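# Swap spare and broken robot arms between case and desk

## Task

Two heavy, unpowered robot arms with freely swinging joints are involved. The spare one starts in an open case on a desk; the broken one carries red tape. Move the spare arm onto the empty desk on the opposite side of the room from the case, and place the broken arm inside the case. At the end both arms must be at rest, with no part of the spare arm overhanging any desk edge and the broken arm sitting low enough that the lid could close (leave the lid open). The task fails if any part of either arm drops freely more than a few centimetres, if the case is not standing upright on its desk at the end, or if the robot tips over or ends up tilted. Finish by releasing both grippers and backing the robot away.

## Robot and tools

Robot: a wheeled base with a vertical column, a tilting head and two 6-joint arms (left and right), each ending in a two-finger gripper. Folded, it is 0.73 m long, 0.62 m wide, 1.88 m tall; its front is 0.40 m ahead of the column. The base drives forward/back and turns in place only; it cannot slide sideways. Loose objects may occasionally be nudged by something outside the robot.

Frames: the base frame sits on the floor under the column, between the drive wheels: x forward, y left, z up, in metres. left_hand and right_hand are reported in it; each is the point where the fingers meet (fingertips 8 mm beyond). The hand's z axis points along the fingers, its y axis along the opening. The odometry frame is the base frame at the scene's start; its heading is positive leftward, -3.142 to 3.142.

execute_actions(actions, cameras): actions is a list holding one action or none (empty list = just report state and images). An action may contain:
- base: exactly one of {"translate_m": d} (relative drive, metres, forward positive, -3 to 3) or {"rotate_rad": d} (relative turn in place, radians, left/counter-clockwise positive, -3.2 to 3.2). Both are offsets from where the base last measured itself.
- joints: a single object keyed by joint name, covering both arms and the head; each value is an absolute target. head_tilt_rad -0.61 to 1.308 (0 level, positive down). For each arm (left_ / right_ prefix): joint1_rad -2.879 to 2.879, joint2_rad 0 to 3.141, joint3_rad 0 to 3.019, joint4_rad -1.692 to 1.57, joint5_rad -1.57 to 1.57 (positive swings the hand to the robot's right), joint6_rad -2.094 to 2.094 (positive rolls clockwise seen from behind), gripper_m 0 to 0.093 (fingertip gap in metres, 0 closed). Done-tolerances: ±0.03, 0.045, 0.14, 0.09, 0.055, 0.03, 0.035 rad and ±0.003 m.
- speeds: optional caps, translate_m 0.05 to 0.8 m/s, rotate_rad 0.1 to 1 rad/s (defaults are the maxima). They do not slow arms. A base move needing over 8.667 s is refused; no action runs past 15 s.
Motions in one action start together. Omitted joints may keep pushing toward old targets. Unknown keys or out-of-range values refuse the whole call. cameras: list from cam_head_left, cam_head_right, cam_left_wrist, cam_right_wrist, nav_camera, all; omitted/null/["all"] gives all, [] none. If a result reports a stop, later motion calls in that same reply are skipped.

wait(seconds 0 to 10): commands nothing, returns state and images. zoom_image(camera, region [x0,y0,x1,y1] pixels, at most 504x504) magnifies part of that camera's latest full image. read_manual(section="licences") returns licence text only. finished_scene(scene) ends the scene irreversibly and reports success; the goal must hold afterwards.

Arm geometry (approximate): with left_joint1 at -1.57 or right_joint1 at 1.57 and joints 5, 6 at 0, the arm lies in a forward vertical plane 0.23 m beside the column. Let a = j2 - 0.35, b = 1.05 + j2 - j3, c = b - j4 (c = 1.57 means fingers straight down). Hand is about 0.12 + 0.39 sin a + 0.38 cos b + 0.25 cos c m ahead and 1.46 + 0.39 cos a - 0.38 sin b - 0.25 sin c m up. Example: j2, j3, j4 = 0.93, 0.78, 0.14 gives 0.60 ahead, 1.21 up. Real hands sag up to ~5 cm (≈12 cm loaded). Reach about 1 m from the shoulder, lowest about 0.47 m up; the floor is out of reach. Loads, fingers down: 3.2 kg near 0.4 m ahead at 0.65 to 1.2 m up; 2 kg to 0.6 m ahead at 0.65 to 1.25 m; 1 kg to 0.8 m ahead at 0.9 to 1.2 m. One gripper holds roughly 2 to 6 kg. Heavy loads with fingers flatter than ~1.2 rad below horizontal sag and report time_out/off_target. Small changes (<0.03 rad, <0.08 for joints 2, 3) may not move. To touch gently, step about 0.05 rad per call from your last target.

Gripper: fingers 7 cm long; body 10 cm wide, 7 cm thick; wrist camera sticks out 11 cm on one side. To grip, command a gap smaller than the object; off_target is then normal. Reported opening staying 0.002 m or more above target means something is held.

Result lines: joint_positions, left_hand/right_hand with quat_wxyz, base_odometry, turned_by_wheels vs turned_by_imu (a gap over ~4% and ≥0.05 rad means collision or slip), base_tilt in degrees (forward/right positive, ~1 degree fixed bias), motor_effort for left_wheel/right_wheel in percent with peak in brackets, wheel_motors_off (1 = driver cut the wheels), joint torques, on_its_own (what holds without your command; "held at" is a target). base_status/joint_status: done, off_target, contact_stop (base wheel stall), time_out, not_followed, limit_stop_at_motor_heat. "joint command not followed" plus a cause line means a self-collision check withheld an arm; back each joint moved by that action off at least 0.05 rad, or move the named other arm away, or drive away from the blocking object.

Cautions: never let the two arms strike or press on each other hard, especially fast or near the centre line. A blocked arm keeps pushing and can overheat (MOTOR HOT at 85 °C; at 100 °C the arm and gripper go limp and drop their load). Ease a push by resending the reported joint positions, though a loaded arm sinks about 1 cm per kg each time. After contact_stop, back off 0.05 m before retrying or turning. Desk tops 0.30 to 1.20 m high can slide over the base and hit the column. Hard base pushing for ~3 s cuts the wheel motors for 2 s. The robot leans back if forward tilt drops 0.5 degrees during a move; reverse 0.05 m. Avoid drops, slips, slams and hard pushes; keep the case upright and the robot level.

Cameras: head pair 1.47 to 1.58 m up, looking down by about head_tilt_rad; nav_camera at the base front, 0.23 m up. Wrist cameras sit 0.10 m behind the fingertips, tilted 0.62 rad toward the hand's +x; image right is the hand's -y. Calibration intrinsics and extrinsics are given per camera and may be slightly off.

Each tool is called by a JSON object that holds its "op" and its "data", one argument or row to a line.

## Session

{"op": "execute_actions", "data": {
  "actions": []
}}

Scene clock: 0.00 s.
Joint torques (N m, as the arm reports them, + toward a larger angle): no reading
base_odometry: x=+0.000 y=+0.000 heading=+0.000 (m, m, rad; odometry frame)
turned_by_wheels: +0.000 (rad since the last result)
turned_by_imu: +0.000 (rad since the last result)
base_tilt: forward=+0.5 right=+0.3 (deg)
base_status: not commanded
joint_positions: head_tilt_rad=+0.858 left_joint1_rad=-1.583 left_joint2_rad=+0.926 left_joint3_rad=+0.395 left_joint4_rad=-0.918 left_joint5_rad=-0.021 left_joint6_rad=-0.086 left_gripper_m=+0.094 right_joint1_rad=+1.580 right_joint2_rad=+0.858 right_joint3_rad=+0.391 right_joint4_rad=-0.988 right_joint5_rad=+0.013 right_joint6_rad=+0.040 right_gripper_m=+0.094
joint_status: not commanded
wheel_motors_off: 0
motor_effort: left_wheel=+4 right_wheel=+2 (%)
left_hand: x=+0.1355 y=+0.2257 z=+1.2484 quat_wxyz=(+0.445, +0.029, -0.894, -0.025) (m; base frame)
right_hand: x=+0.1366 y=-0.2259 z=+1.2639 quat_wxyz=(+0.449, -0.011, -0.893, +0.012) (m; base frame)
pictures: cam_head_left, cam_head_right, cam_left_wrist, cam_right_wrist, nav_camera
camera_calibration (this result's frames):
cam_head_left: T_world_to_cam=[[0.00305536, -0.999966, -0.00772398, 0.0416419], [-0.822078, 0.00188613, -0.569371, 0.931039], [0.569366, 0.00808935, -0.822044, 1.16071], [0, 0, 0, 1]] pos_world=[0.104393, 0.0304951, 1.48458]
cam_head_right: T_world_to_cam=[[0.00355418, -0.999958, -0.00839328, -0.00686215], [-0.812717, 0.00200193, -0.582655, 0.949688], [0.582648, 0.00889223, -0.812676, 1.14623], [0, 0, 0, 1]] pos_world=[0.104001, -0.0189556, 1.4848]
cam_left_wrist: T_world_to_cam=[[0.0485984, -0.996046, -0.0743692, 0.306421], [0.000412088, -0.0744372, 0.997226, -1.22482], [-0.998818, -0.0484943, -0.00320707, 0.278015], [0, 0, 0, 1]] pos_world=[0.263299, 0.227519, 1.2451]
cam_right_wrist: T_world_to_cam=[[0.00224861, -0.999364, 0.0355896, -0.277114], [0.000941382, 0.0355918, 0.999366, -1.25575], [-0.999997, -0.00221368, 0.00102082, 0.259107], [0, 0, 0, 1]] pos_world=[0.260911, -0.23167, 1.26455]
Images, in order (width x height): cam_head_left 896x504, cam_head_right 896x504, cam_left_wrist 504x504, cam_right_wrist 504x504, nav_camera 896x504.

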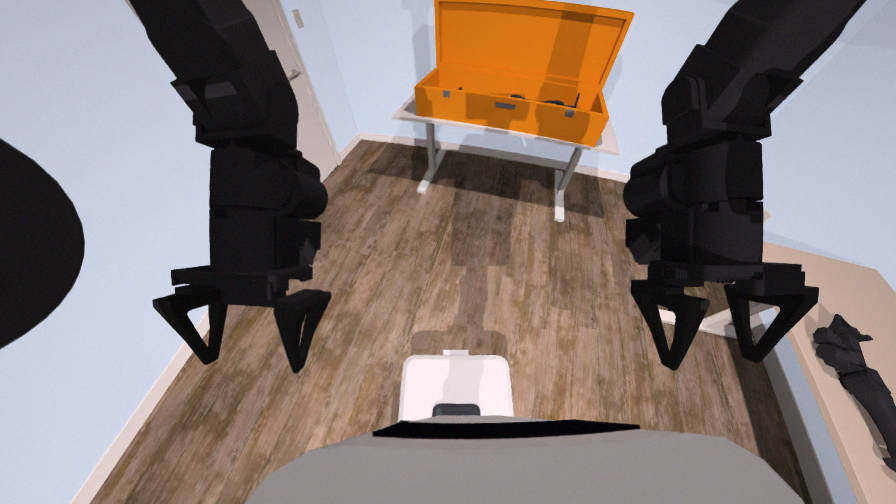

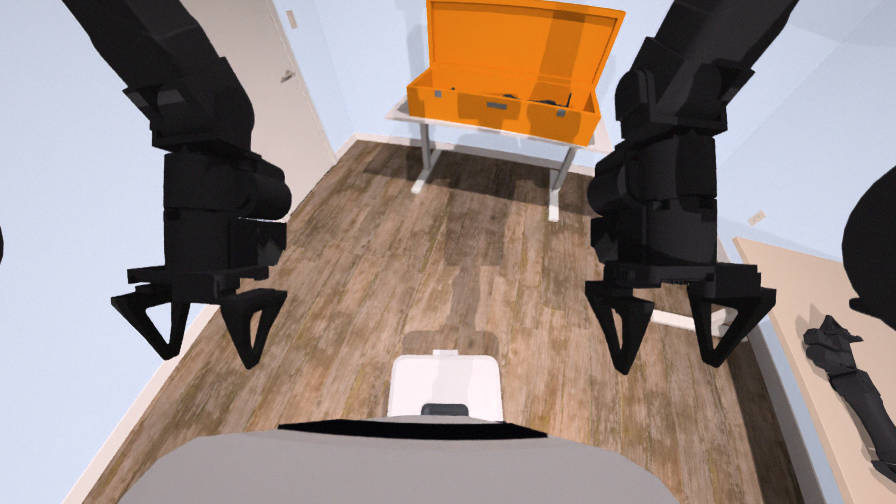

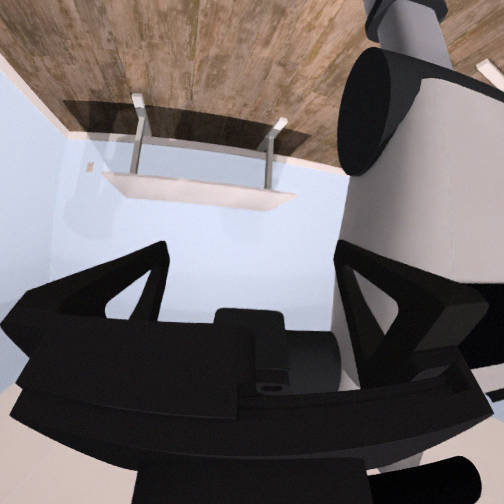

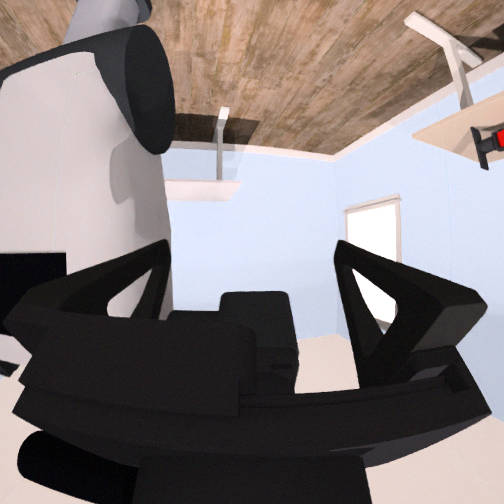

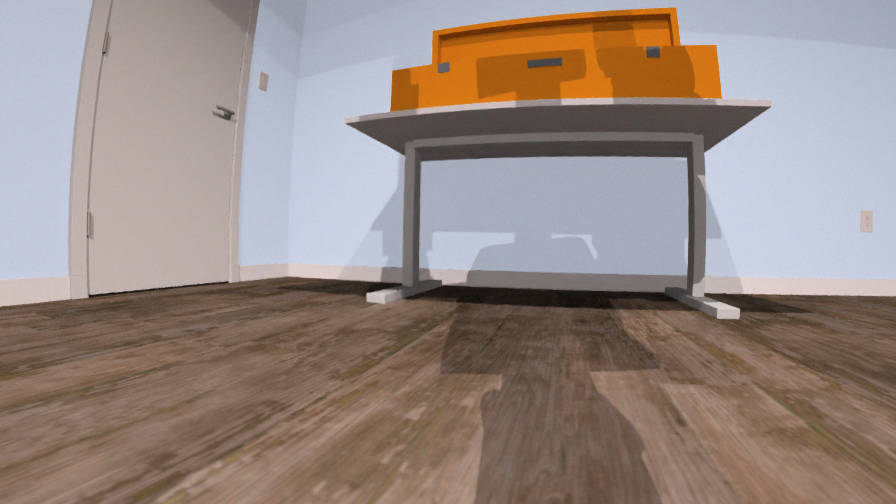

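{"op": "execute_actions", "data": {
  "actions": [
    {"base":{"translate_m":0.64},"joints":{"left_joint1_rad":-1.645,"left_joint2_rad":1.16,"left_joint3_rad":0.62,"left_joint4_rad":0.04,"left_joint5_rad":0,"left_joint6_rad":1.6,"right_joint1_rad":1.58,"right_joint2_rad":1.16,"right_joint3_rad":0.72,"right_joint4_rad":-0.08,"right_joint5_rad":0,"right_joint6_rad":-1.57}}
  ],
  "cameras": []
}}

{"op": "execute_actions", "data": {
  "actions": [
    {"base":{"rotate_rad":-0.32}}
  ],
  "cameras": ["cam_head_left"]
}}

Scene clock: 7.27 s.
Joint torques (N m, as the arm reports them, + toward a larger angle): left_arm=[ -0.3  -10.45  -0.34   0.66   0.2    0.14] | right_arm=[ -0.06 -12.22   0.77   0.52  -0.17  -0.14]
base_odometry: x=+0.640 y=+0.000 heading=+0.001 (m, m, rad; odometry frame)
turned_by_wheels: +0.001 (rad since the last result)
turned_by_imu: -0.001 (rad since the last result)
base_tilt: forward=+0.5 right=+0.4 (deg)
base_status: done
joint_positions: head_tilt_rad=+0.858 left_joint1_rad=-1.646 left_joint2_rad=+1.158 left_joint3_rad=+0.623 left_joint4_rad=+0.029 left_joint5_rad=-0.001 left_joint6_rad=+1.591 left_gripper_m=+0.094 right_joint1_rad=+1.580 right_joint2_rad=+1.161 right_joint3_rad=+0.722 right_joint4_rad=-0.084 right_joint5_rad=+0.002 right_joint6_rad=-1.556 right_gripper_m=+0.094
joint_status: all done
wheel_motors_off: 0
motor_effort: left_wheel=+1(50) right_wheel=-2(45) (%)
left_hand: x=+0.4022 y=+0.1890 z=+1.0944 quat_wxyz=(-0.029, -0.727, -0.686, +0.016) (m; base frame)
right_hand: x=+0.4363 y=-0.2214 z=+1.0937 quat_wxyz=(-0.002, +0.703, -0.711, -0.002) (m; base frame)
pictures: none
No camera images: the call's "cameras" was empty. Leave "cameras" out to get every camera's image.

Scene clock: 9.07 s.
Joint torques (N m, as the arm reports them, + toward a larger angle): left_arm=[ -0.13 -10.65  -0.43   0.6    0.18   0.14] | right_arm=[  1.   -12.32   0.52   0.52  -0.11  -0.07]
base_odometry: x=+0.640 y=+0.000 heading=-0.318 (m, m, rad; odometry frame)
turned_by_wheels: -0.319 (rad since the last result)
turned_by_imu: -0.316 (rad since the last result)
base_tilt: forward=+0.5 right=+0.4 (deg)
base_status: done
joint_positions: head_tilt_rad=+0.858 left_joint1_rad=-1.646 left_joint2_rad=+1.158 left_joint3_rad=+0.623 left_joint4_rad=+0.029 left_joint5_rad=-0.001 left_joint6_rad=+1.591 left_gripper_m=+0.094 right_joint1_rad=+1.580 right_joint2_rad=+1.161 right_joint3_rad=+0.722 right_joint4_rad=-0.084 right_joint5_rad=+0.001 right_joint6_rad=-1.556 right_gripper_m=+0.094
joint_status: not commanded
wheel_motors_off: 0
motor_effort: left_wheel=+5(36) right_wheel=-5(49) (%)
left_hand: x=+0.4022 y=+0.1890 z=+1.0944 quat_wxyz=(-0.029, -0.727, -0.686, +0.016) (m; base frame)
right_hand: x=+0.4360 y=-0.2213 z=+1.0937 quat_wxyz=(-0.002, +0.703, -0.711, -0.002) (m; base frame)
pictures: cam_head_left
camera_calibration (this result's frames):
cam_head_left: T_world_to_cam=[[0.00305536, -0.999966, -0.00772398, 0.0416419], [-0.822078, 0.00188613, -0.569371, 0.931039], [0.569366, 0.00808935, -0.822044, 1.16071], [0, 0, 0, 1]] pos_world=[0.104393, 0.0304951, 1.48458]
Images, in order (width x height): cam_head_left 896x504.

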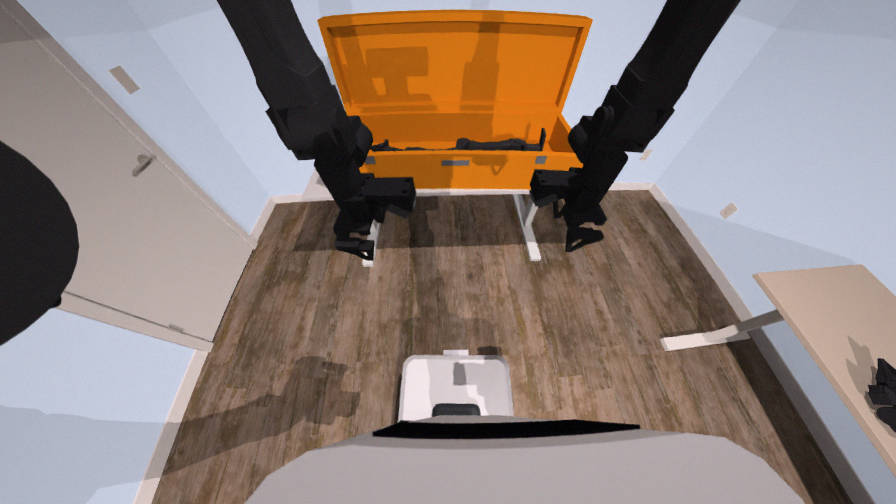

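{"op": "execute_actions", "data": {
  "actions": [
    {"base":{"translate_m":0.76},"joints":{"head_tilt_rad":1.25}}
  ],
  "cameras": ["cam_head_left"]
}}

{"op": "execute_actions", "data": {
  "actions": [
    {"joints":{"left_joint2_rad":1.63,"left_joint3_rad":0.84,"left_joint4_rad":0.28,"right_joint2_rad":1.59,"right_joint3_rad":0.935,"right_joint4_rad":0.15}}
  ],
  "cameras": ["cam_left_wrist","cam_right_wrist"]
}}

Scene clock: 14.43 s.
Joint torques (N m, as the arm reports them, + toward a larger angle): left_arm=[ -0.34 -10.48  -0.41   0.59   0.2    0.14] | right_arm=[  0.11 -11.93   0.58   0.4   -0.09  -0.07]
base_odometry: x=+1.362 y=-0.238 heading=-0.318 (m, m, rad; odometry frame)
turned_by_wheels: +0.000 (rad since the last result)
turned_by_imu: -0.002 (rad since the last result)
base_tilt: forward=+0.4 right=+0.3 (deg)
base_status: done
joint_positions: head_tilt_rad=+1.248 left_joint1_rad=-1.646 left_joint2_rad=+1.158 left_joint3_rad=+0.624 left_joint4_rad=+0.029 left_joint5_rad=-0.001 left_joint6_rad=+1.591 left_gripper_m=+0.094 right_joint1_rad=+1.580 right_joint2_rad=+1.160 right_joint3_rad=+0.722 right_joint4_rad=-0.084 right_joint5_rad=+0.001 right_joint6_rad=-1.556 right_gripper_m=+0.094
joint_status: all done
wheel_motors_off: 0
motor_effort: left_wheel=+0(49) right_wheel=+1(50) (%)
left_hand: x=+0.4027 y=+0.1890 z=+1.0944 quat_wxyz=(-0.029, -0.727, -0.686, +0.016) (m; base frame)
right_hand: x=+0.4366 y=-0.2213 z=+1.0939 quat_wxyz=(-0.003, +0.703, -0.711, -0.002) (m; base frame)
pictures: cam_head_left
camera_calibration (this result's frames):
cam_head_left: T_world_to_cam=[[-0.000107777, -0.999966, -0.00830563, 0.0426958], [-0.976742, 0.00188613, -0.214409, 0.39213], [0.214417, 0.00808935, -0.976709, 1.41664], [0, 0, 0, 1]] pos_world=[0.0792639, 0.0304951, 1.46807]
Images, in order (width x height): cam_head_left 896x504.

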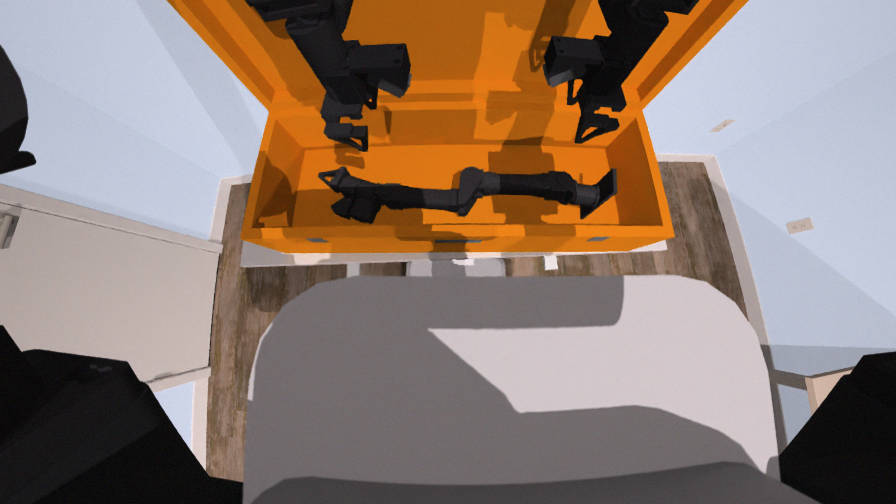

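Scene clock: 15.80 s.
Joint torques (N m, as the arm reports them, + toward a larger angle): left_arm=[ -0.73 -12.96  -1.85   0.27   0.2    0.12] | right_arm=[  0.28 -14.98  -1.29   0.53  -0.13  -0.05]
base_odometry: x=+1.362 y=-0.238 heading=-0.318 (m, m, rad; odometry frame)
turned_by_wheels: +0.000 (rad since the last result)
turned_by_imu: +0.000 (rad since the last result)
base_tilt: forward=+0.5 right=+0.4 (deg)
base_status: not commanded
joint_positions: head_tilt_rad=+1.248 left_joint1_rad=-1.646 left_joint2_rad=+1.646 left_joint3_rad=+0.837 left_joint4_rad=+0.277 left_joint5_rad=-0.001 left_joint6_rad=+1.592 left_gripper_m=+0.094 right_joint1_rad=+1.580 right_joint2_rad=+1.604 right_joint3_rad=+0.934 right_joint4_rad=+0.148 right_joint5_rad=+0.001 right_joint6_rad=-1.557 right_gripper_m=+0.094
joint_status: all done
wheel_motors_off: 0
motor_effort: left_wheel=+0(3) right_wheel=+0(4) (%)
left_hand: x=+0.3842 y=+0.1802 z=+0.9483 quat_wxyz=(-0.020, -0.727, -0.686, +0.025) (m; base frame)
right_hand: x=+0.4343 y=-0.2202 z=+0.9508 quat_wxyz=(-0.003, +0.704, -0.710, -0.002) (m; base frame)
pictures: cam_left_wrist, cam_right_wrist
camera_calibration (this result's frames):
cam_left_wrist: T_world_to_cam=[[-0.998752, 0.0457629, 0.0200095, 0.351783], [0.049225, 0.834054, 0.549482, -0.686881], [0.00845686, 0.549781, -0.835266, 0.817521], [0, 0, 0, 1]] pos_world=[0.378242, 0.107339, 1.05324]
cam_right_wrist: T_world_to_cam=[[0.999906, -0.00600889, 0.0123309, -0.453301], [-0.0121421, -0.805963, 0.591842, -0.735491], [0.00638198, -0.591936, -0.80596, 0.757438], [0, 0, 0, 1]] pos_world=[0.439494, -0.147148, 1.05135]
Images, in order (width x height): cam_left_wrist 504x504, cam_right_wrist 504x504.

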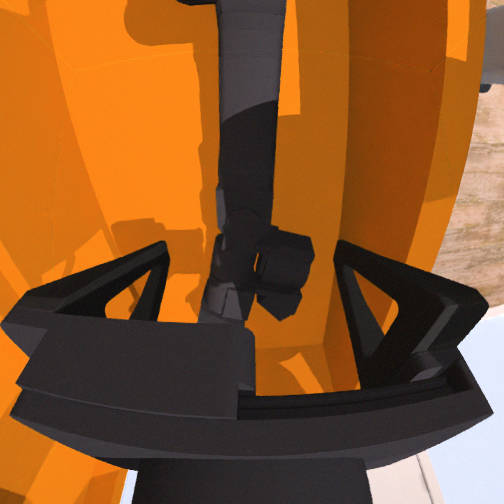

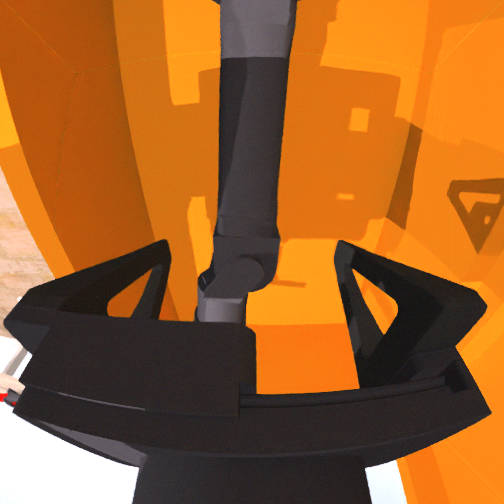

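Same geometry as before.

{"op": "execute_actions", "data": {
  "actions": [
    {"joints":{"left_joint2_rad":1.89,"left_joint3_rad":1.05,"left_joint4_rad":0.325,"left_joint6_rad":1.63,"right_joint2_rad":1.79,"right_joint3_rad":1.07,"right_joint4_rad":0.21}}
  ],
  "cameras": []
}}

{"op": "execute_actions", "data": {
  "actions": [
    {"joints":{"left_joint2_rad":1.96,"left_joint3_rad":1.115,"right_joint2_rad":1.865,"right_joint3_rad":1.13}}
  ],
  "cameras": []
}}

{"op": "execute_actions", "data": {
  "actions": [
    {"joints":{"left_joint2_rad":2.025,"left_joint3_rad":1.18,"right_joint2_rad":1.93,"right_joint3_rad":1.195}}
  ],
  "cameras": []
}}

{"op": "execute_actions", "data": {
  "actions": [
    {"joints":{"left_joint2_rad":2.085,"left_joint3_rad":1.25,"left_joint4_rad":0.31,"right_joint2_rad":1.99,"right_joint3_rad":1.255}}
  ],
  "cameras": []
}}

{"op": "execute_actions", "data": {
  "actions": [
    {"joints":{"left_gripper_m":0.0,"right_gripper_m":0.0}}
  ],
  "cameras": ["cam_left_wrist","cam_right_wrist"]
}}

Scene clock: 23.17 s.
Joint torques (N m, as the arm reports them, + toward a larger angle): left_arm=[ -0.83 -12.88  -2.6    0.49   0.21   0.13] | right_arm=[  0.16 -14.68  -1.67   0.3   -0.14  -0.11]
base_odometry: x=+1.362 y=-0.238 heading=-0.318 (m, m, rad; odometry frame)
turned_by_wheels: +0.000 (rad since the last result)
turned_by_imu: -0.001 (rad since the last result)
base_tilt: forward=+0.5 right=+0.4 (deg)
base_status: not commanded
joint_positions: head_tilt_rad=+1.248 left_joint1_rad=-1.646 left_joint2_rad=+1.901 left_joint3_rad=+1.052 left_joint4_rad=+0.317 left_joint5_rad=-0.001 left_joint6_rad=+1.621 left_gripper_m=+0.094 right_joint1_rad=+1.580 right_joint2_rad=+1.800 right_joint3_rad=+1.069 right_joint4_rad=+0.212 right_joint5_rad=+0.001 right_joint6_rad=-1.557 right_gripper_m=+0.094
joint_status: all done
wheel_motors_off: 0
motor_effort: left_wheel=-2(2) right_wheel=+0(0) (%)
left_hand: x=+0.3834 y=+0.1742 z=+0.8564 quat_wxyz=(-0.020, -0.737, -0.675, +0.025) (m; base frame)
right_hand: x=+0.4284 y=-0.2197 z=+0.8815 quat_wxyz=(-0.004, +0.704, -0.710, -0.001) (m; base frame)
pictures: none
No camera images: the call's "cameras" was empty. Leave "cameras" out to get every camera's image.

Scene clock: 23.93 s.
Joint torques (N m, as the arm reports them, + toward a larger angle): left_arm=[ -1.06 -11.54  -2.71   0.52   0.19   0.14] | right_arm=[  0.52 -13.22  -2.53   0.49  -0.14  -0.06]
base_odometry: x=+1.362 y=-0.238 heading=-0.318 (m, m, rad; odometry frame)
turned_by_wheels: +0.000 (rad since the last result)
turned_by_imu: +0.000 (rad since the last result)
base_tilt: forward=+0.5 right=+0.3 (deg)
base_status: not commanded
joint_positions: head_tilt_rad=+1.248 left_joint1_rad=-1.646 left_joint2_rad=+1.947 left_joint3_rad=+1.122 left_joint4_rad=+0.317 left_joint5_rad=-0.001 left_joint6_rad=+1.621 left_gripper_m=+0.094 right_joint1_rad=+1.580 right_joint2_rad=+1.854 right_joint3_rad=+1.137 right_joint4_rad=+0.212 right_joint5_rad=+0.001 right_joint6_rad=-1.557 right_gripper_m=+0.094
joint_status: all done
wheel_motors_off: 0
motor_effort: left_wheel=+0(1) right_wheel=+0(1) (%)
left_hand: x=+0.3978 y=+0.1723 z=+0.8358 quat_wxyz=(-0.029, -0.737, -0.675, +0.017) (m; base frame)
right_hand: x=+0.4390 y=-0.2194 z=+0.8599 quat_wxyz=(-0.009, +0.704, -0.710, +0.004) (m; base frame)
pictures: none
No camera images: the call's "cameras" was empty. Leave "cameras" out to get every camera's image.

Scene clock: 24.63 s.
Joint torques (N m, as the arm reports them, + toward a larger angle): left_arm=[ -0.77 -11.75  -2.58   0.58   0.19   0.14] | right_arm=[  0.37 -13.61  -2.28   0.34  -0.11  -0.09]
base_odometry: x=+1.362 y=-0.238 heading=-0.318 (m, m, rad; odometry frame)
turned_by_wheels: +0.000 (rad since the last result)
turned_by_imu: +0.000 (rad since the last result)
base_tilt: forward=+0.5 right=+0.4 (deg)
base_status: not commanded
joint_positions: head_tilt_rad=+1.248 left_joint1_rad=-1.646 left_joint2_rad=+2.020 left_joint3_rad=+1.185 left_joint4_rad=+0.317 left_joint5_rad=-0.001 left_joint6_rad=+1.621 left_gripper_m=+0.094 right_joint1_rad=+1.580 right_joint2_rad=+1.922 right_joint3_rad=+1.200 right_joint4_rad=+0.212 right_joint5_rad=+0.001 right_joint6_rad=-1.557 right_gripper_m=+0.094
joint_status: all done
wheel_motors_off: 0
motor_effort: left_wheel=+1(2) right_wheel=+2(1) (%)
left_hand: x=+0.3899 y=+0.1709 z=+0.8090 quat_wxyz=(-0.025, -0.737, -0.675, +0.020) (m; base frame)
right_hand: x=+0.4363 y=-0.2192 z=+0.8339 quat_wxyz=(-0.007, +0.704, -0.710, +0.002) (m; base frame)
pictures: none
No camera images: the call's "cameras" was empty. Leave "cameras" out to get every camera's image.

Scene clock: 25.33 s.
Joint torques (N m, as the arm reports them, + toward a larger angle): left_arm=[ -1.08 -11.48  -2.46  -0.02   0.18   0.13] | right_arm=[  0.53 -14.52  -2.39   0.32  -0.13  -0.09]
base_odometry: x=+1.362 y=-0.238 heading=-0.318 (m, m, rad; odometry frame)
turned_by_wheels: +0.000 (rad since the last result)
turned_by_imu: +0.000 (rad since the last result)
base_tilt: forward=+0.5 right=+0.4 (deg)
base_status: not commanded
joint_positions: head_tilt_rad=+1.248 left_joint1_rad=-1.646 left_joint2_rad=+2.075 left_joint3_rad=+1.254 left_joint4_rad=+0.317 left_joint5_rad=-0.001 left_joint6_rad=+1.621 left_gripper_m=+0.094 right_joint1_rad=+1.580 right_joint2_rad=+1.980 right_joint3_rad=+1.260 right_joint4_rad=+0.212 right_joint5_rad=+0.001 right_joint6_rad=-1.557 right_gripper_m=+0.094
joint_status: all done
wheel_motors_off: 0
motor_effort: left_wheel=-1(1) right_wheel=+0(2) (%)
left_hand: x=+0.3955 y=+0.1692 z=+0.7865 quat_wxyz=(-0.030, -0.737, -0.675, +0.015) (m; base frame)
right_hand: x=+0.4372 y=-0.2190 z=+0.8116 quat_wxyz=(-0.008, +0.704, -0.710, +0.003) (m; base frame)
pictures: none
No camera images: the call's "cameras" was empty. Leave "cameras" out to get every camera's image.

Scene clock: 26.07 s.
Joint torques (N m, as the arm reports them, + toward a larger angle): left_arm=[ -1.12 -11.69  -2.28   0.17   0.27   0.05] | right_arm=[ -0.06 -12.94  -1.7    0.43  -0.13  -0.19]
base_odometry: x=+1.362 y=-0.238 heading=-0.318 (m, m, rad; odometry frame)
turned_by_wheels: +0.000 (rad since the last result)
turned_by_imu: +0.000 (rad since the last result)
base_tilt: forward=+0.6 right=+0.4 (deg)
base_status: not commanded
joint_positions: head_tilt_rad=+1.248 left_joint1_rad=-1.646 left_joint2_rad=+2.080 left_joint3_rad=+1.249 left_joint4_rad=+0.311 left_joint5_rad=-0.002 left_joint6_rad=+1.630 left_gripper_m=+0.056 right_joint1_rad=+1.580 right_joint2_rad=+1.983 right_joint3_rad=+1.253 right_joint4_rad=+0.210 right_joint5_rad=+0.000 right_joint6_rad=-1.544 right_gripper_m=+0.054
joint_status: left_gripper_m off_target (ended at +0.056, target +0.000); right_gripper_m off_target (ended at +0.054, target +0.000)
wheel_motors_off: 0
motor_effort: left_wheel=-1(2) right_wheel=+2(2) (%)
left_hand: x=+0.3876 y=+0.1697 z=+0.7855 quat_wxyz=(-0.024, -0.740, -0.672, +0.020) (m; base frame)
right_hand: x=+0.4308 y=-0.2189 z=+0.8111 quat_wxyz=(-0.004, +0.699, -0.715, -0.001) (m; base frame)
pictures: cam_left_wrist, cam_right_wrist
camera_calibration (this result's frames):
cam_left_wrist: T_world_to_cam=[[-0.996499, 0.0833764, 0.0062005, 0.362546], [0.0729769, 0.83122, 0.551133, -0.598865], [0.0407974, 0.549655, -0.834395, 0.674042], [0, 0, 0, 1]] pos_world=[0.377481, 0.0970704, 0.890223]
cam_right_wrist: T_world_to_cam=[[0.999697, -0.019016, 0.01565, -0.45354], [-0.0245889, -0.806432, 0.590815, -0.645756], [0.00138575, -0.591021, -0.806655, 0.648533], [0, 0, 0, 1]] pos_world=[0.436625, -0.146087, 0.911762]
Images, in order (width x height): cam_left_wrist 504x504, cam_right_wrist 504x504.

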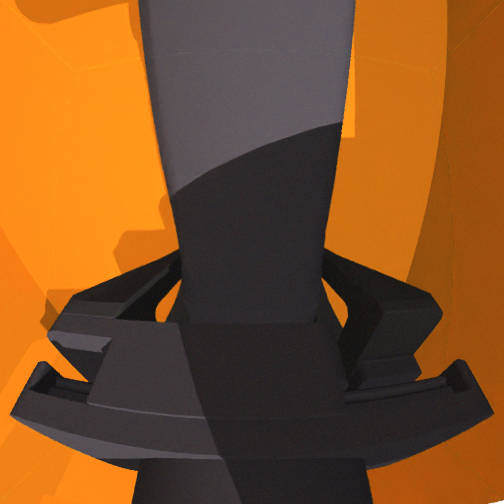

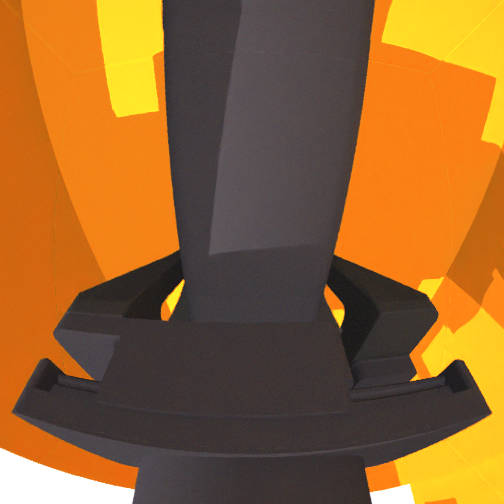

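{"op": "execute_actions", "data": {
  "actions": [
    {"joints":{"left_joint2_rad":1.89,"left_joint3_rad":1.1,"left_joint4_rad":0.32,"right_joint1_rad":1.585,"right_joint2_rad":1.8,"right_joint3_rad":1.14}}
  ],
  "cameras": []
}}

{"op": "execute_actions", "data": {
  "actions": [
    {"joints":{"left_joint2_rad":1.72,"left_joint3_rad":0.95,"left_joint4_rad":0.305,"right_joint1_rad":1.6,"right_joint2_rad":1.65,"right_joint3_rad":1.015,"right_joint4_rad":0.175}}
  ],
  "cameras": []
}}

{"op": "execute_actions", "data": {
  "actions": [
    {"joints":{"left_joint2_rad":1.54,"left_joint3_rad":0.82,"left_joint4_rad":0.27,"right_joint1_rad":1.61,"right_joint2_rad":1.47,"right_joint3_rad":0.89,"right_joint4_rad":0.11}}
  ],
  "cameras": []
}}

{"op": "execute_actions", "data": {
  "actions": [
    {"joints":{"left_joint2_rad":1.21,"left_joint3_rad":0.645,"left_joint4_rad":0.12,"right_joint1_rad":1.625,"right_joint2_rad":1.15,"right_joint3_rad":0.745,"right_joint4_rad":-0.05}}
  ],
  "cameras": []
}}

{"op": "execute_actions", "data": {
  "actions": [
    {"joints":{"left_joint2_rad":0.89,"left_joint3_rad":0.565,"left_joint4_rad":-0.11,"right_joint1_rad":1.65,"right_joint2_rad":0.87,"right_joint3_rad":0.685,"right_joint4_rad":-0.26,"head_tilt_rad":0.9}}
  ],
  "cameras": ["cam_head_left"]
}}

{"op": "execute_actions", "data": {
  "actions": [
    {"base":{"translate_m":-1.2},"speeds":{"translate_m":0.4}}
  ],
  "cameras": []
}}

{"op": "execute_actions", "data": {
  "actions": [
    {"base":{"rotate_rad":-3.0},"speeds":{"rotate_rad":0.55},"joints":{"left_joint2_rad":1.02,"left_joint3_rad":0.59,"left_joint4_rad":0.0,"left_joint1_rad":-1.635,"right_joint2_rad":0.98,"right_joint3_rad":0.7,"right_joint4_rad":-0.165}}
  ],
  "cameras": ["cam_head_left"]
}}

Scene clock: 37.83 s.
Joint torques (N m, as the arm reports them, + toward a larger angle): left_arm=[ -0.55 -19.24  -4.23   0.52   0.11   0.1 ] | right_arm=[  0.48 -21.9   -5.13   0.04   0.18  -0.25]
base_odometry: x=+1.362 y=-0.238 heading=-0.318 (m, m, rad; odometry frame)
turned_by_wheels: +0.000 (rad since the last result)
turned_by_imu: -0.001 (rad since the last result)
base_tilt: forward=+0.5 right=+0.4 (deg)
base_status: not commanded
joint_positions: head_tilt_rad=+1.248 left_joint1_rad=-1.645 left_joint2_rad=+1.975 left_joint3_rad=+1.126 left_joint4_rad=+0.312 left_joint5_rad=+0.001 left_joint6_rad=+1.627 left_gripper_m=+0.055 right_joint1_rad=+1.582 right_joint2_rad=+1.910 right_joint3_rad=+1.174 right_joint4_rad=+0.220 right_joint5_rad=-0.009 right_joint6_rad=-1.537 right_gripper_m=+0.053
joint_status: all done
wheel_motors_off: 0
motor_effort: left_wheel=-3(0) right_wheel=-1(0) (%)
left_hand: x=+0.3819 y=+0.1730 z=+0.8278 quat_wxyz=(-0.019, -0.739, -0.673, +0.027) (m; base frame)
right_hand: x=+0.4299 y=-0.2158 z=+0.8398 quat_wxyz=(-0.009, +0.697, -0.717, -0.004) (m; base frame)
pictures: none
No camera images: the call's "cameras" was empty. Leave "cameras" out to get every camera's image.

Scene clock: 38.83 s.
Joint torques (N m, as the arm reports them, + toward a larger angle): left_arm=[ -1.25 -19.57  -4.64   0.13  -0.03   0.13] | right_arm=[  1.81 -20.63  -4.79  -0.23   0.07  -0.25]
base_odometry: x=+1.362 y=-0.238 heading=-0.318 (m, m, rad; odometry frame)
turned_by_wheels: +0.000 (rad since the last result)
turned_by_imu: +0.000 (rad since the last result)
base_tilt: forward=+0.5 right=+0.4 (deg)
base_status: not commanded
joint_positions: head_tilt_rad=+1.248 left_joint1_rad=-1.641 left_joint2_rad=+1.807 left_joint3_rad=+0.983 left_joint4_rad=+0.308 left_joint5_rad=+0.004 left_joint6_rad=+1.622 left_gripper_m=+0.055 right_joint1_rad=+1.593 right_joint2_rad=+1.739 right_joint3_rad=+1.049 right_joint4_rad=+0.186 right_joint5_rad=-0.005 right_joint6_rad=-1.541 right_gripper_m=+0.053
joint_status: all done
wheel_motors_off: 0
motor_effort: left_wheel=-1(1) right_wheel=-1(2) (%)
left_hand: x=+0.3943 y=+0.1782 z=+0.8892 quat_wxyz=(-0.026, -0.736, -0.676, +0.020) (m; base frame)
right_hand: x=+0.4437 y=-0.2099 z=+0.9019 quat_wxyz=(-0.015, +0.700, -0.714, -0.002) (m; base frame)
pictures: none
No camera images: the call's "cameras" was empty. Leave "cameras" out to get every camera's image.

Scene clock: 39.83 s.
Joint torques (N m, as the arm reports them, + toward a larger angle): left_arm=[ -0.89 -21.46  -4.45   0.08  -0.14   0.13] | right_arm=[  1.34 -21.32  -3.74   0.01  -0.27  -0.28]
base_odometry: x=+1.362 y=-0.238 heading=-0.318 (m, m, rad; odometry frame)
turned_by_wheels: +0.000 (rad since the last result)
turned_by_imu: +0.000 (rad since the last result)
base_tilt: forward=+0.6 right=+0.4 (deg)
base_status: not commanded
joint_positions: head_tilt_rad=+1.248 left_joint1_rad=-1.644 left_joint2_rad=+1.648 left_joint3_rad=+0.854 left_joint4_rad=+0.269 left_joint5_rad=+0.007 left_joint6_rad=+1.622 left_gripper_m=+0.055 right_joint1_rad=+1.601 right_joint2_rad=+1.559 right_joint3_rad=+0.915 right_joint4_rad=+0.118 right_joint5_rad=+0.004 right_joint6_rad=-1.530 right_gripper_m=+0.053
joint_status: all done
wheel_motors_off: 0
motor_effort: left_wheel=-2(3) right_wheel=+1(4) (%)
left_hand: x=+0.3914 y=+0.1798 z=+0.9461 quat_wxyz=(-0.025, -0.737, -0.675, +0.025) (m; base frame)
right_hand: x=+0.4376 y=-0.2079 z=+0.9660 quat_wxyz=(-0.007, +0.698, -0.716, -0.009) (m; base frame)
pictures: none
No camera images: the call's "cameras" was empty. Leave "cameras" out to get every camera's image.

Scene clock: 41.30 s.
Joint torques (N m, as the arm reports them, + toward a larger angle): left_arm=[ -0.27 -18.64  -1.96   0.18  -0.09   0.17] | right_arm=[  1.72 -20.42  -0.29  -0.34  -0.2   -0.34]
base_odometry: x=+1.362 y=-0.238 heading=-0.318 (m, m, rad; odometry frame)
turned_by_wheels: +0.000 (rad since the last result)
turned_by_imu: +0.000 (rad since the last result)
base_tilt: forward=+0.5 right=+0.4 (deg)
base_status: not commanded
joint_positions: head_tilt_rad=+1.248 left_joint1_rad=-1.645 left_joint2_rad=+1.302 left_joint3_rad=+0.659 left_joint4_rad=+0.120 left_joint5_rad=+0.005 left_joint6_rad=+1.618 left_gripper_m=+0.055 right_joint1_rad=+1.620 right_joint2_rad=+1.241 right_joint3_rad=+0.751 right_joint4_rad=-0.034 right_joint5_rad=+0.002 right_joint6_rad=-1.526 right_gripper_m=+0.053
joint_status: all done
wheel_motors_off: 0
motor_effort: left_wheel=-3(3) right_wheel=+1(3) (%)
left_hand: x=+0.3916 y=+0.1863 z=+1.0542 quat_wxyz=(-0.025, -0.736, -0.676, +0.024) (m; base frame)
right_hand: x=+0.4366 y=-0.2007 z=+1.0697 quat_wxyz=(-0.014, +0.700, -0.714, -0.015) (m; base frame)
pictures: none
No camera images: the call's "cameras" was empty. Leave "cameras" out to get every camera's image.

Scene clock: 42.67 s.
Joint torques (N m, as the arm reports them, + toward a larger angle): left_arm=[ -0.16 -16.92   1.4    0.22  -0.17   0.23] | right_arm=[  1.4  -18.13   3.78  -0.21  -0.15  -0.39]
base_odometry: x=+1.362 y=-0.238 heading=-0.318 (m, m, rad; odometry frame)
turned_by_wheels: +0.000 (rad since the last result)
turned_by_imu: +0.000 (rad since the last result)
base_tilt: forward=+0.5 right=+0.4 (deg)
base_status: not commanded
joint_positions: head_tilt_rad=+0.915 left_joint1_rad=-1.645 left_joint2_rad=+0.976 left_joint3_rad=+0.553 left_joint4_rad=-0.111 left_joint5_rad=+0.007 left_joint6_rad=+1.612 left_gripper_m=+0.055 right_joint1_rad=+1.641 right_joint2_rad=+0.956 right_joint3_rad=+0.669 right_joint4_rad=-0.247 right_joint5_rad=+0.000 right_joint6_rad=-1.519 right_gripper_m=+0.053
joint_status: all done
wheel_motors_off: 0
motor_effort: left_wheel=-1(2) right_wheel=+2(3) (%)
left_hand: x=+0.3856 y=+0.1917 z=+1.1424 quat_wxyz=(-0.022, -0.734, -0.678, +0.029) (m; base frame)
right_hand: x=+0.4312 y=-0.1949 z=+1.1555 quat_wxyz=(-0.018, +0.701, -0.713, -0.025) (m; base frame)
pictures: cam_head_left
camera_calibration (this result's frames):
cam_head_left: T_world_to_cam=[[0.00261346, -0.999966, -0.00788447, 0.0419112], [-0.852975, 0.00188613, -0.521949, 0.859554], [0.521946, 0.00808935, -0.85294, 1.21066], [0, 0, 0, 1]] pos_world=[0.101171, 0.0304951, 1.48159]
Images, in order (width x height): cam_head_left 896x504.

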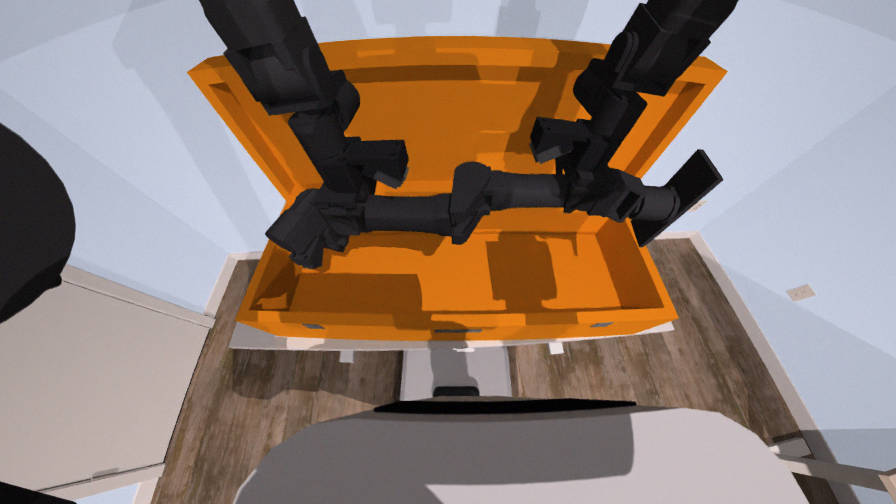

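Scene clock: 47.03 s.
Joint torques (N m, as the arm reports them, + toward a larger angle): left_arm=[ -0.3  -16.92   1.89   0.39  -0.26   0.24] | right_arm=[  1.77 -17.64   4.17   0.    -0.13  -0.37]
base_odometry: x=+0.222 y=+0.137 heading=-0.318 (m, m, rad; odometry frame)
turned_by_wheels: +0.000 (rad since the last result)
turned_by_imu: +0.001 (rad since the last result)
base_tilt: forward=+0.5 right=+0.3 (deg)
base_status: done
joint_positions: head_tilt_rad=+0.914 left_joint1_rad=-1.645 left_joint2_rad=+0.976 left_joint3_rad=+0.544 left_joint4_rad=-0.111 left_joint5_rad=+0.009 left_joint6_rad=+1.609 left_gripper_m=+0.055 right_joint1_rad=+1.641 right_joint2_rad=+0.957 right_joint3_rad=+0.663 right_joint4_rad=-0.251 right_joint5_rad=-0.002 right_joint6_rad=-1.519 right_gripper_m=+0.053
joint_status: not commanded
wheel_motors_off: 0
motor_effort: left_wheel=+0(32) right_wheel=+1(30) (%)
left_hand: x=+0.3798 y=+0.1916 z=+1.1421 quat_wxyz=(-0.019, -0.733, -0.679, +0.033) (m; base frame)
right_hand: x=+0.4261 y=-0.1947 z=+1.1547 quat_wxyz=(-0.014, +0.701, -0.713, -0.030) (m; base frame)
pictures: none
No camera images: the call's "cameras" was empty. Leave "cameras" out to get every camera's image.

Scene clock: 53.63 s.
Joint torques (N m, as the arm reports them, + toward a larger angle): left_arm=[  0.09 -17.49   0.     0.5   -0.11   0.17] | right_arm=[  1.09 -20.26   1.53   0.01  -0.24  -0.43]
base_odometry: x=+0.222 y=+0.137 heading=+2.966 (m, m, rad; odometry frame)
turned_by_wheels: -2.999 (rad since the last result)
turned_by_imu: -3.000 (rad since the last result)
base_tilt: forward=+0.5 right=+0.4 (deg)
base_status: done
joint_positions: head_tilt_rad=+0.914 left_joint1_rad=-1.633 left_joint2_rad=+1.112 left_joint3_rad=+0.587 left_joint4_rad=-0.010 left_joint5_rad=+0.006 left_joint6_rad=+1.615 left_gripper_m=+0.055 right_joint1_rad=+1.645 right_joint2_rad=+1.079 right_joint3_rad=+0.699 right_joint4_rad=-0.154 right_joint5_rad=+0.003 right_joint6_rad=-1.518 right_gripper_m=+0.053
joint_status: all done
wheel_motors_off: 0
motor_effort: left_wheel=+6(55) right_wheel=-6(44) (%)
left_hand: x=+0.3866 y=+0.1951 z=+1.1066 quat_wxyz=(-0.017, -0.733, -0.679, +0.025) (m; base frame)
right_hand: x=+0.4330 y=-0.1914 z=+1.1194 quat_wxyz=(-0.017, +0.701, -0.712, -0.025) (m; base frame)
pictures: cam_head_left
camera_calibration (this result's frames):
cam_head_left: T_world_to_cam=[[0.0026202, -0.999966, -0.00788223, 0.0419074], [-0.852528, 0.00188613, -0.522678, 0.860654], [0.522675, 0.00808935, -0.852494, 1.20993], [0, 0, 0, 1]] pos_world=[0.101221, 0.0304951, 1.48164]
Images, in order (width x height): cam_head_left 896x504.

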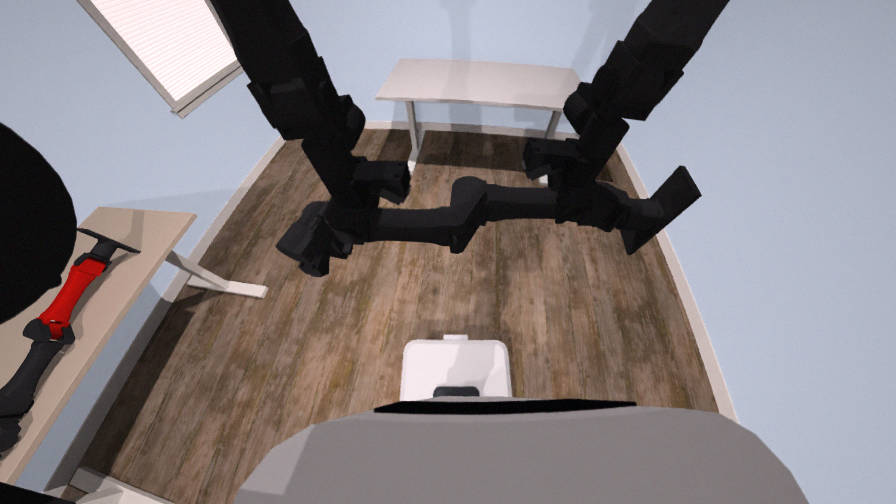

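{"op": "execute_actions", "data": {
  "actions": [
    {"base":{"rotate_rad":-0.09},"speeds":{"rotate_rad":0.3},"joints":{"left_joint2_rad":1.15,"left_joint3_rad":0.625,"left_joint4_rad":0.09,"left_joint1_rad":-1.625,"right_joint2_rad":1.1,"right_joint3_rad":0.73,"right_joint4_rad":-0.08}}
  ],
  "cameras": []
}}

{"op": "execute_actions", "data": {
  "actions": [
    {"base":{"translate_m":1.55},"speeds":{"translate_m":0.45},"joints":{"head_tilt_rad":1.25,"left_joint2_rad":1.28,"left_joint3_rad":0.675,"left_joint4_rad":0.165,"left_joint1_rad":-1.615,"right_joint2_rad":1.22,"right_joint3_rad":0.765,"right_joint4_rad":-0.005}}
  ],
  "cameras": []
}}

{"op": "execute_actions", "data": {
  "actions": [
    {"joints":{"left_joint2_rad":1.41,"left_joint3_rad":0.735,"left_joint4_rad":0.22,"left_joint1_rad":-1.605,"right_joint2_rad":1.34,"right_joint3_rad":0.815,"right_joint4_rad":0.05}}
  ],
  "cameras": []
}}

{"op": "execute_actions", "data": {
  "actions": [
    {"joints":{"left_joint2_rad":1.53,"left_joint3_rad":0.815,"left_joint4_rad":0.265,"left_joint1_rad":-1.6,"right_joint2_rad":1.46,"right_joint3_rad":0.88,"right_joint4_rad":0.1}}
  ],
  "cameras": ["cam_head_left"]
}}

Scene clock: 62.90 s.
Joint torques (N m, as the arm reports them, + toward a larger angle): left_arm=[ -0.17 -18.53  -1.17   0.45  -0.19   0.1 ] | right_arm=[  1.21 -20.17   0.44  -0.34  -0.25  -0.45]
base_odometry: x=+0.222 y=+0.137 heading=+2.878 (m, m, rad; odometry frame)
turned_by_wheels: -0.089 (rad since the last result)
turned_by_imu: -0.089 (rad since the last result)
base_tilt: forward=+0.5 right=+0.4 (deg)
base_status: done
joint_positions: head_tilt_rad=+0.914 left_joint1_rad=-1.626 left_joint2_rad=+1.242 left_joint3_rad=+0.630 left_joint4_rad=+0.082 left_joint5_rad=+0.007 left_joint6_rad=+1.624 left_gripper_m=+0.055 right_joint1_rad=+1.642 right_joint2_rad=+1.192 right_joint3_rad=+0.731 right_joint4_rad=-0.066 right_joint5_rad=+0.003 right_joint6_rad=-1.514 right_gripper_m=+0.053
joint_status: all done
wheel_motors_off: 0
motor_effort: left_wheel=+7(25) right_wheel=-4(26) (%)
left_hand: x=+0.3887 y=+0.1965 z=+1.0709 quat_wxyz=(-0.017, -0.735, -0.678, +0.021) (m; base frame)
right_hand: x=+0.4347 y=-0.1905 z=+1.0854 quat_wxyz=(-0.019, +0.699, -0.714, -0.022) (m; base frame)
pictures: none
No camera images: the call's "cameras" was empty. Leave "cameras" out to get every camera's image.

Scene clock: 67.80 s.
Joint torques (N m, as the arm reports them, + toward a larger angle): left_arm=[ -0.05 -19.82  -2.85   0.26  -0.16   0.07] | right_arm=[  1.68 -21.    -2.17  -0.4   -0.31  -0.45]
base_odometry: x=-1.274 y=+0.542 heading=+2.877 (m, m, rad; odometry frame)
turned_by_wheels: -0.001 (rad since the last result)
turned_by_imu: -0.004 (rad since the last result)
base_tilt: forward=+0.5 right=+0.3 (deg)
base_status: done
joint_positions: head_tilt_rad=+1.248 left_joint1_rad=-1.617 left_joint2_rad=+1.383 left_joint3_rad=+0.697 left_joint4_rad=+0.161 left_joint5_rad=+0.007 left_joint6_rad=+1.628 left_gripper_m=+0.055 right_joint1_rad=+1.642 right_joint2_rad=+1.321 right_joint3_rad=+0.787 right_joint4_rad=+0.015 right_joint5_rad=+0.005 right_joint6_rad=-1.515 right_gripper_m=+0.053
joint_status: all done
wheel_motors_off: 0
motor_effort: left_wheel=-1(54) right_wheel=+0(56) (%)
left_hand: x=+0.3928 y=+0.1990 z=+1.0299 quat_wxyz=(-0.017, -0.735, -0.678, +0.017) (m; base frame)
right_hand: x=+0.4387 y=-0.1882 z=+1.0454 quat_wxyz=(-0.021, +0.699, -0.714, -0.019) (m; base frame)
pictures: none
No camera images: the call's "cameras" was empty. Leave "cameras" out to get every camera's image.

Scene clock: 68.83 s.
Joint torques (N m, as the arm reports them, + toward a larger angle): left_arm=[  0.21 -18.94  -3.31   0.53  -0.32   0.05] | right_arm=[  2.   -20.21  -2.52  -0.54  -0.36  -0.44]
base_odometry: x=-1.274 y=+0.542 heading=+2.877 (m, m, rad; odometry frame)
turned_by_wheels: +0.000 (rad since the last result)
turned_by_imu: +0.000 (rad since the last result)
base_tilt: forward=+0.6 right=+0.4 (deg)
base_status: not commanded
joint_positions: head_tilt_rad=+1.248 left_joint1_rad=-1.610 left_joint2_rad=+1.498 left_joint3_rad=+0.756 left_joint4_rad=+0.214 left_joint5_rad=+0.010 left_joint6_rad=+1.631 left_gripper_m=+0.055 right_joint1_rad=+1.642 right_joint2_rad=+1.426 right_joint3_rad=+0.838 right_joint4_rad=+0.067 right_joint5_rad=+0.006 right_joint6_rad=-1.515 right_gripper_m=+0.053
joint_status: all done
wheel_motors_off: 0
motor_effort: left_wheel=-2(3) right_wheel=+2(4) (%)
left_hand: x=+0.3915 y=+0.2013 z=+0.9943 quat_wxyz=(-0.014, -0.735, -0.678, +0.016) (m; base frame)
right_hand: x=+0.4385 y=-0.1863 z=+1.0118 quat_wxyz=(-0.020, +0.699, -0.714, -0.019) (m; base frame)
pictures: none
No camera images: the call's "cameras" was empty. Leave "cameras" out to get every camera's image.

Scene clock: 69.73 s.
Joint torques (N m, as the arm reports them, + toward a larger angle): left_arm=[  0.06 -19.63  -3.92   0.42  -0.3   -0.02] | right_arm=[  2.37 -19.83  -4.15  -0.31  -0.36  -0.47]
base_odometry: x=-1.274 y=+0.542 heading=+2.877 (m, m, rad; odometry frame)
turned_by_wheels: +0.000 (rad since the last result)
turned_by_imu: +0.000 (rad since the last result)
base_tilt: forward=+0.5 right=+0.4 (deg)
base_status: not commanded
joint_positions: head_tilt_rad=+1.248 left_joint1_rad=-1.603 left_joint2_rad=+1.622 left_joint3_rad=+0.843 left_joint4_rad=+0.258 left_joint5_rad=+0.009 left_joint6_rad=+1.636 left_gripper_m=+0.055 right_joint1_rad=+1.642 right_joint2_rad=+1.545 right_joint3_rad=+0.912 right_joint4_rad=+0.119 right_joint5_rad=+0.007 right_joint6_rad=-1.513 right_gripper_m=+0.053
joint_status: all done
wheel_motors_off: 0
motor_effort: left_wheel=-1(4) right_wheel=+2(4) (%)
left_hand: x=+0.3958 y=+0.2038 z=+0.9530 quat_wxyz=(-0.014, -0.735, -0.678, +0.012) (m; base frame)
right_hand: x=+0.4423 y=-0.1839 z=+0.9716 quat_wxyz=(-0.022, +0.699, -0.715, -0.016) (m; base frame)
pictures: cam_head_left
camera_calibration (this result's frames):
cam_head_left: T_world_to_cam=[[-0.000106736, -0.999966, -0.00830564, 0.0426958], [-0.976715, 0.00188613, -0.214531, 0.392318], [0.214539, 0.00808935, -0.976682, 1.41659], [0, 0, 0, 1]] pos_world=[0.0792729, 0.0304951, 1.46808]
Images, in order (width x height): cam_head_left 896x504.

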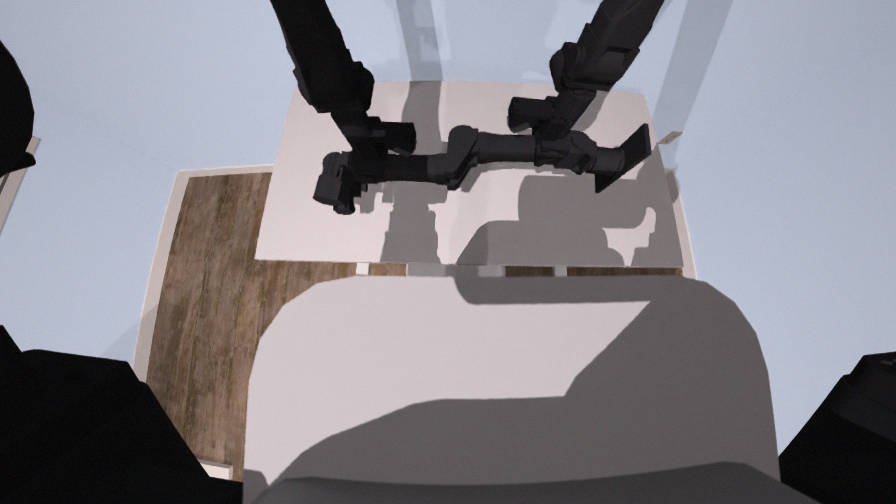

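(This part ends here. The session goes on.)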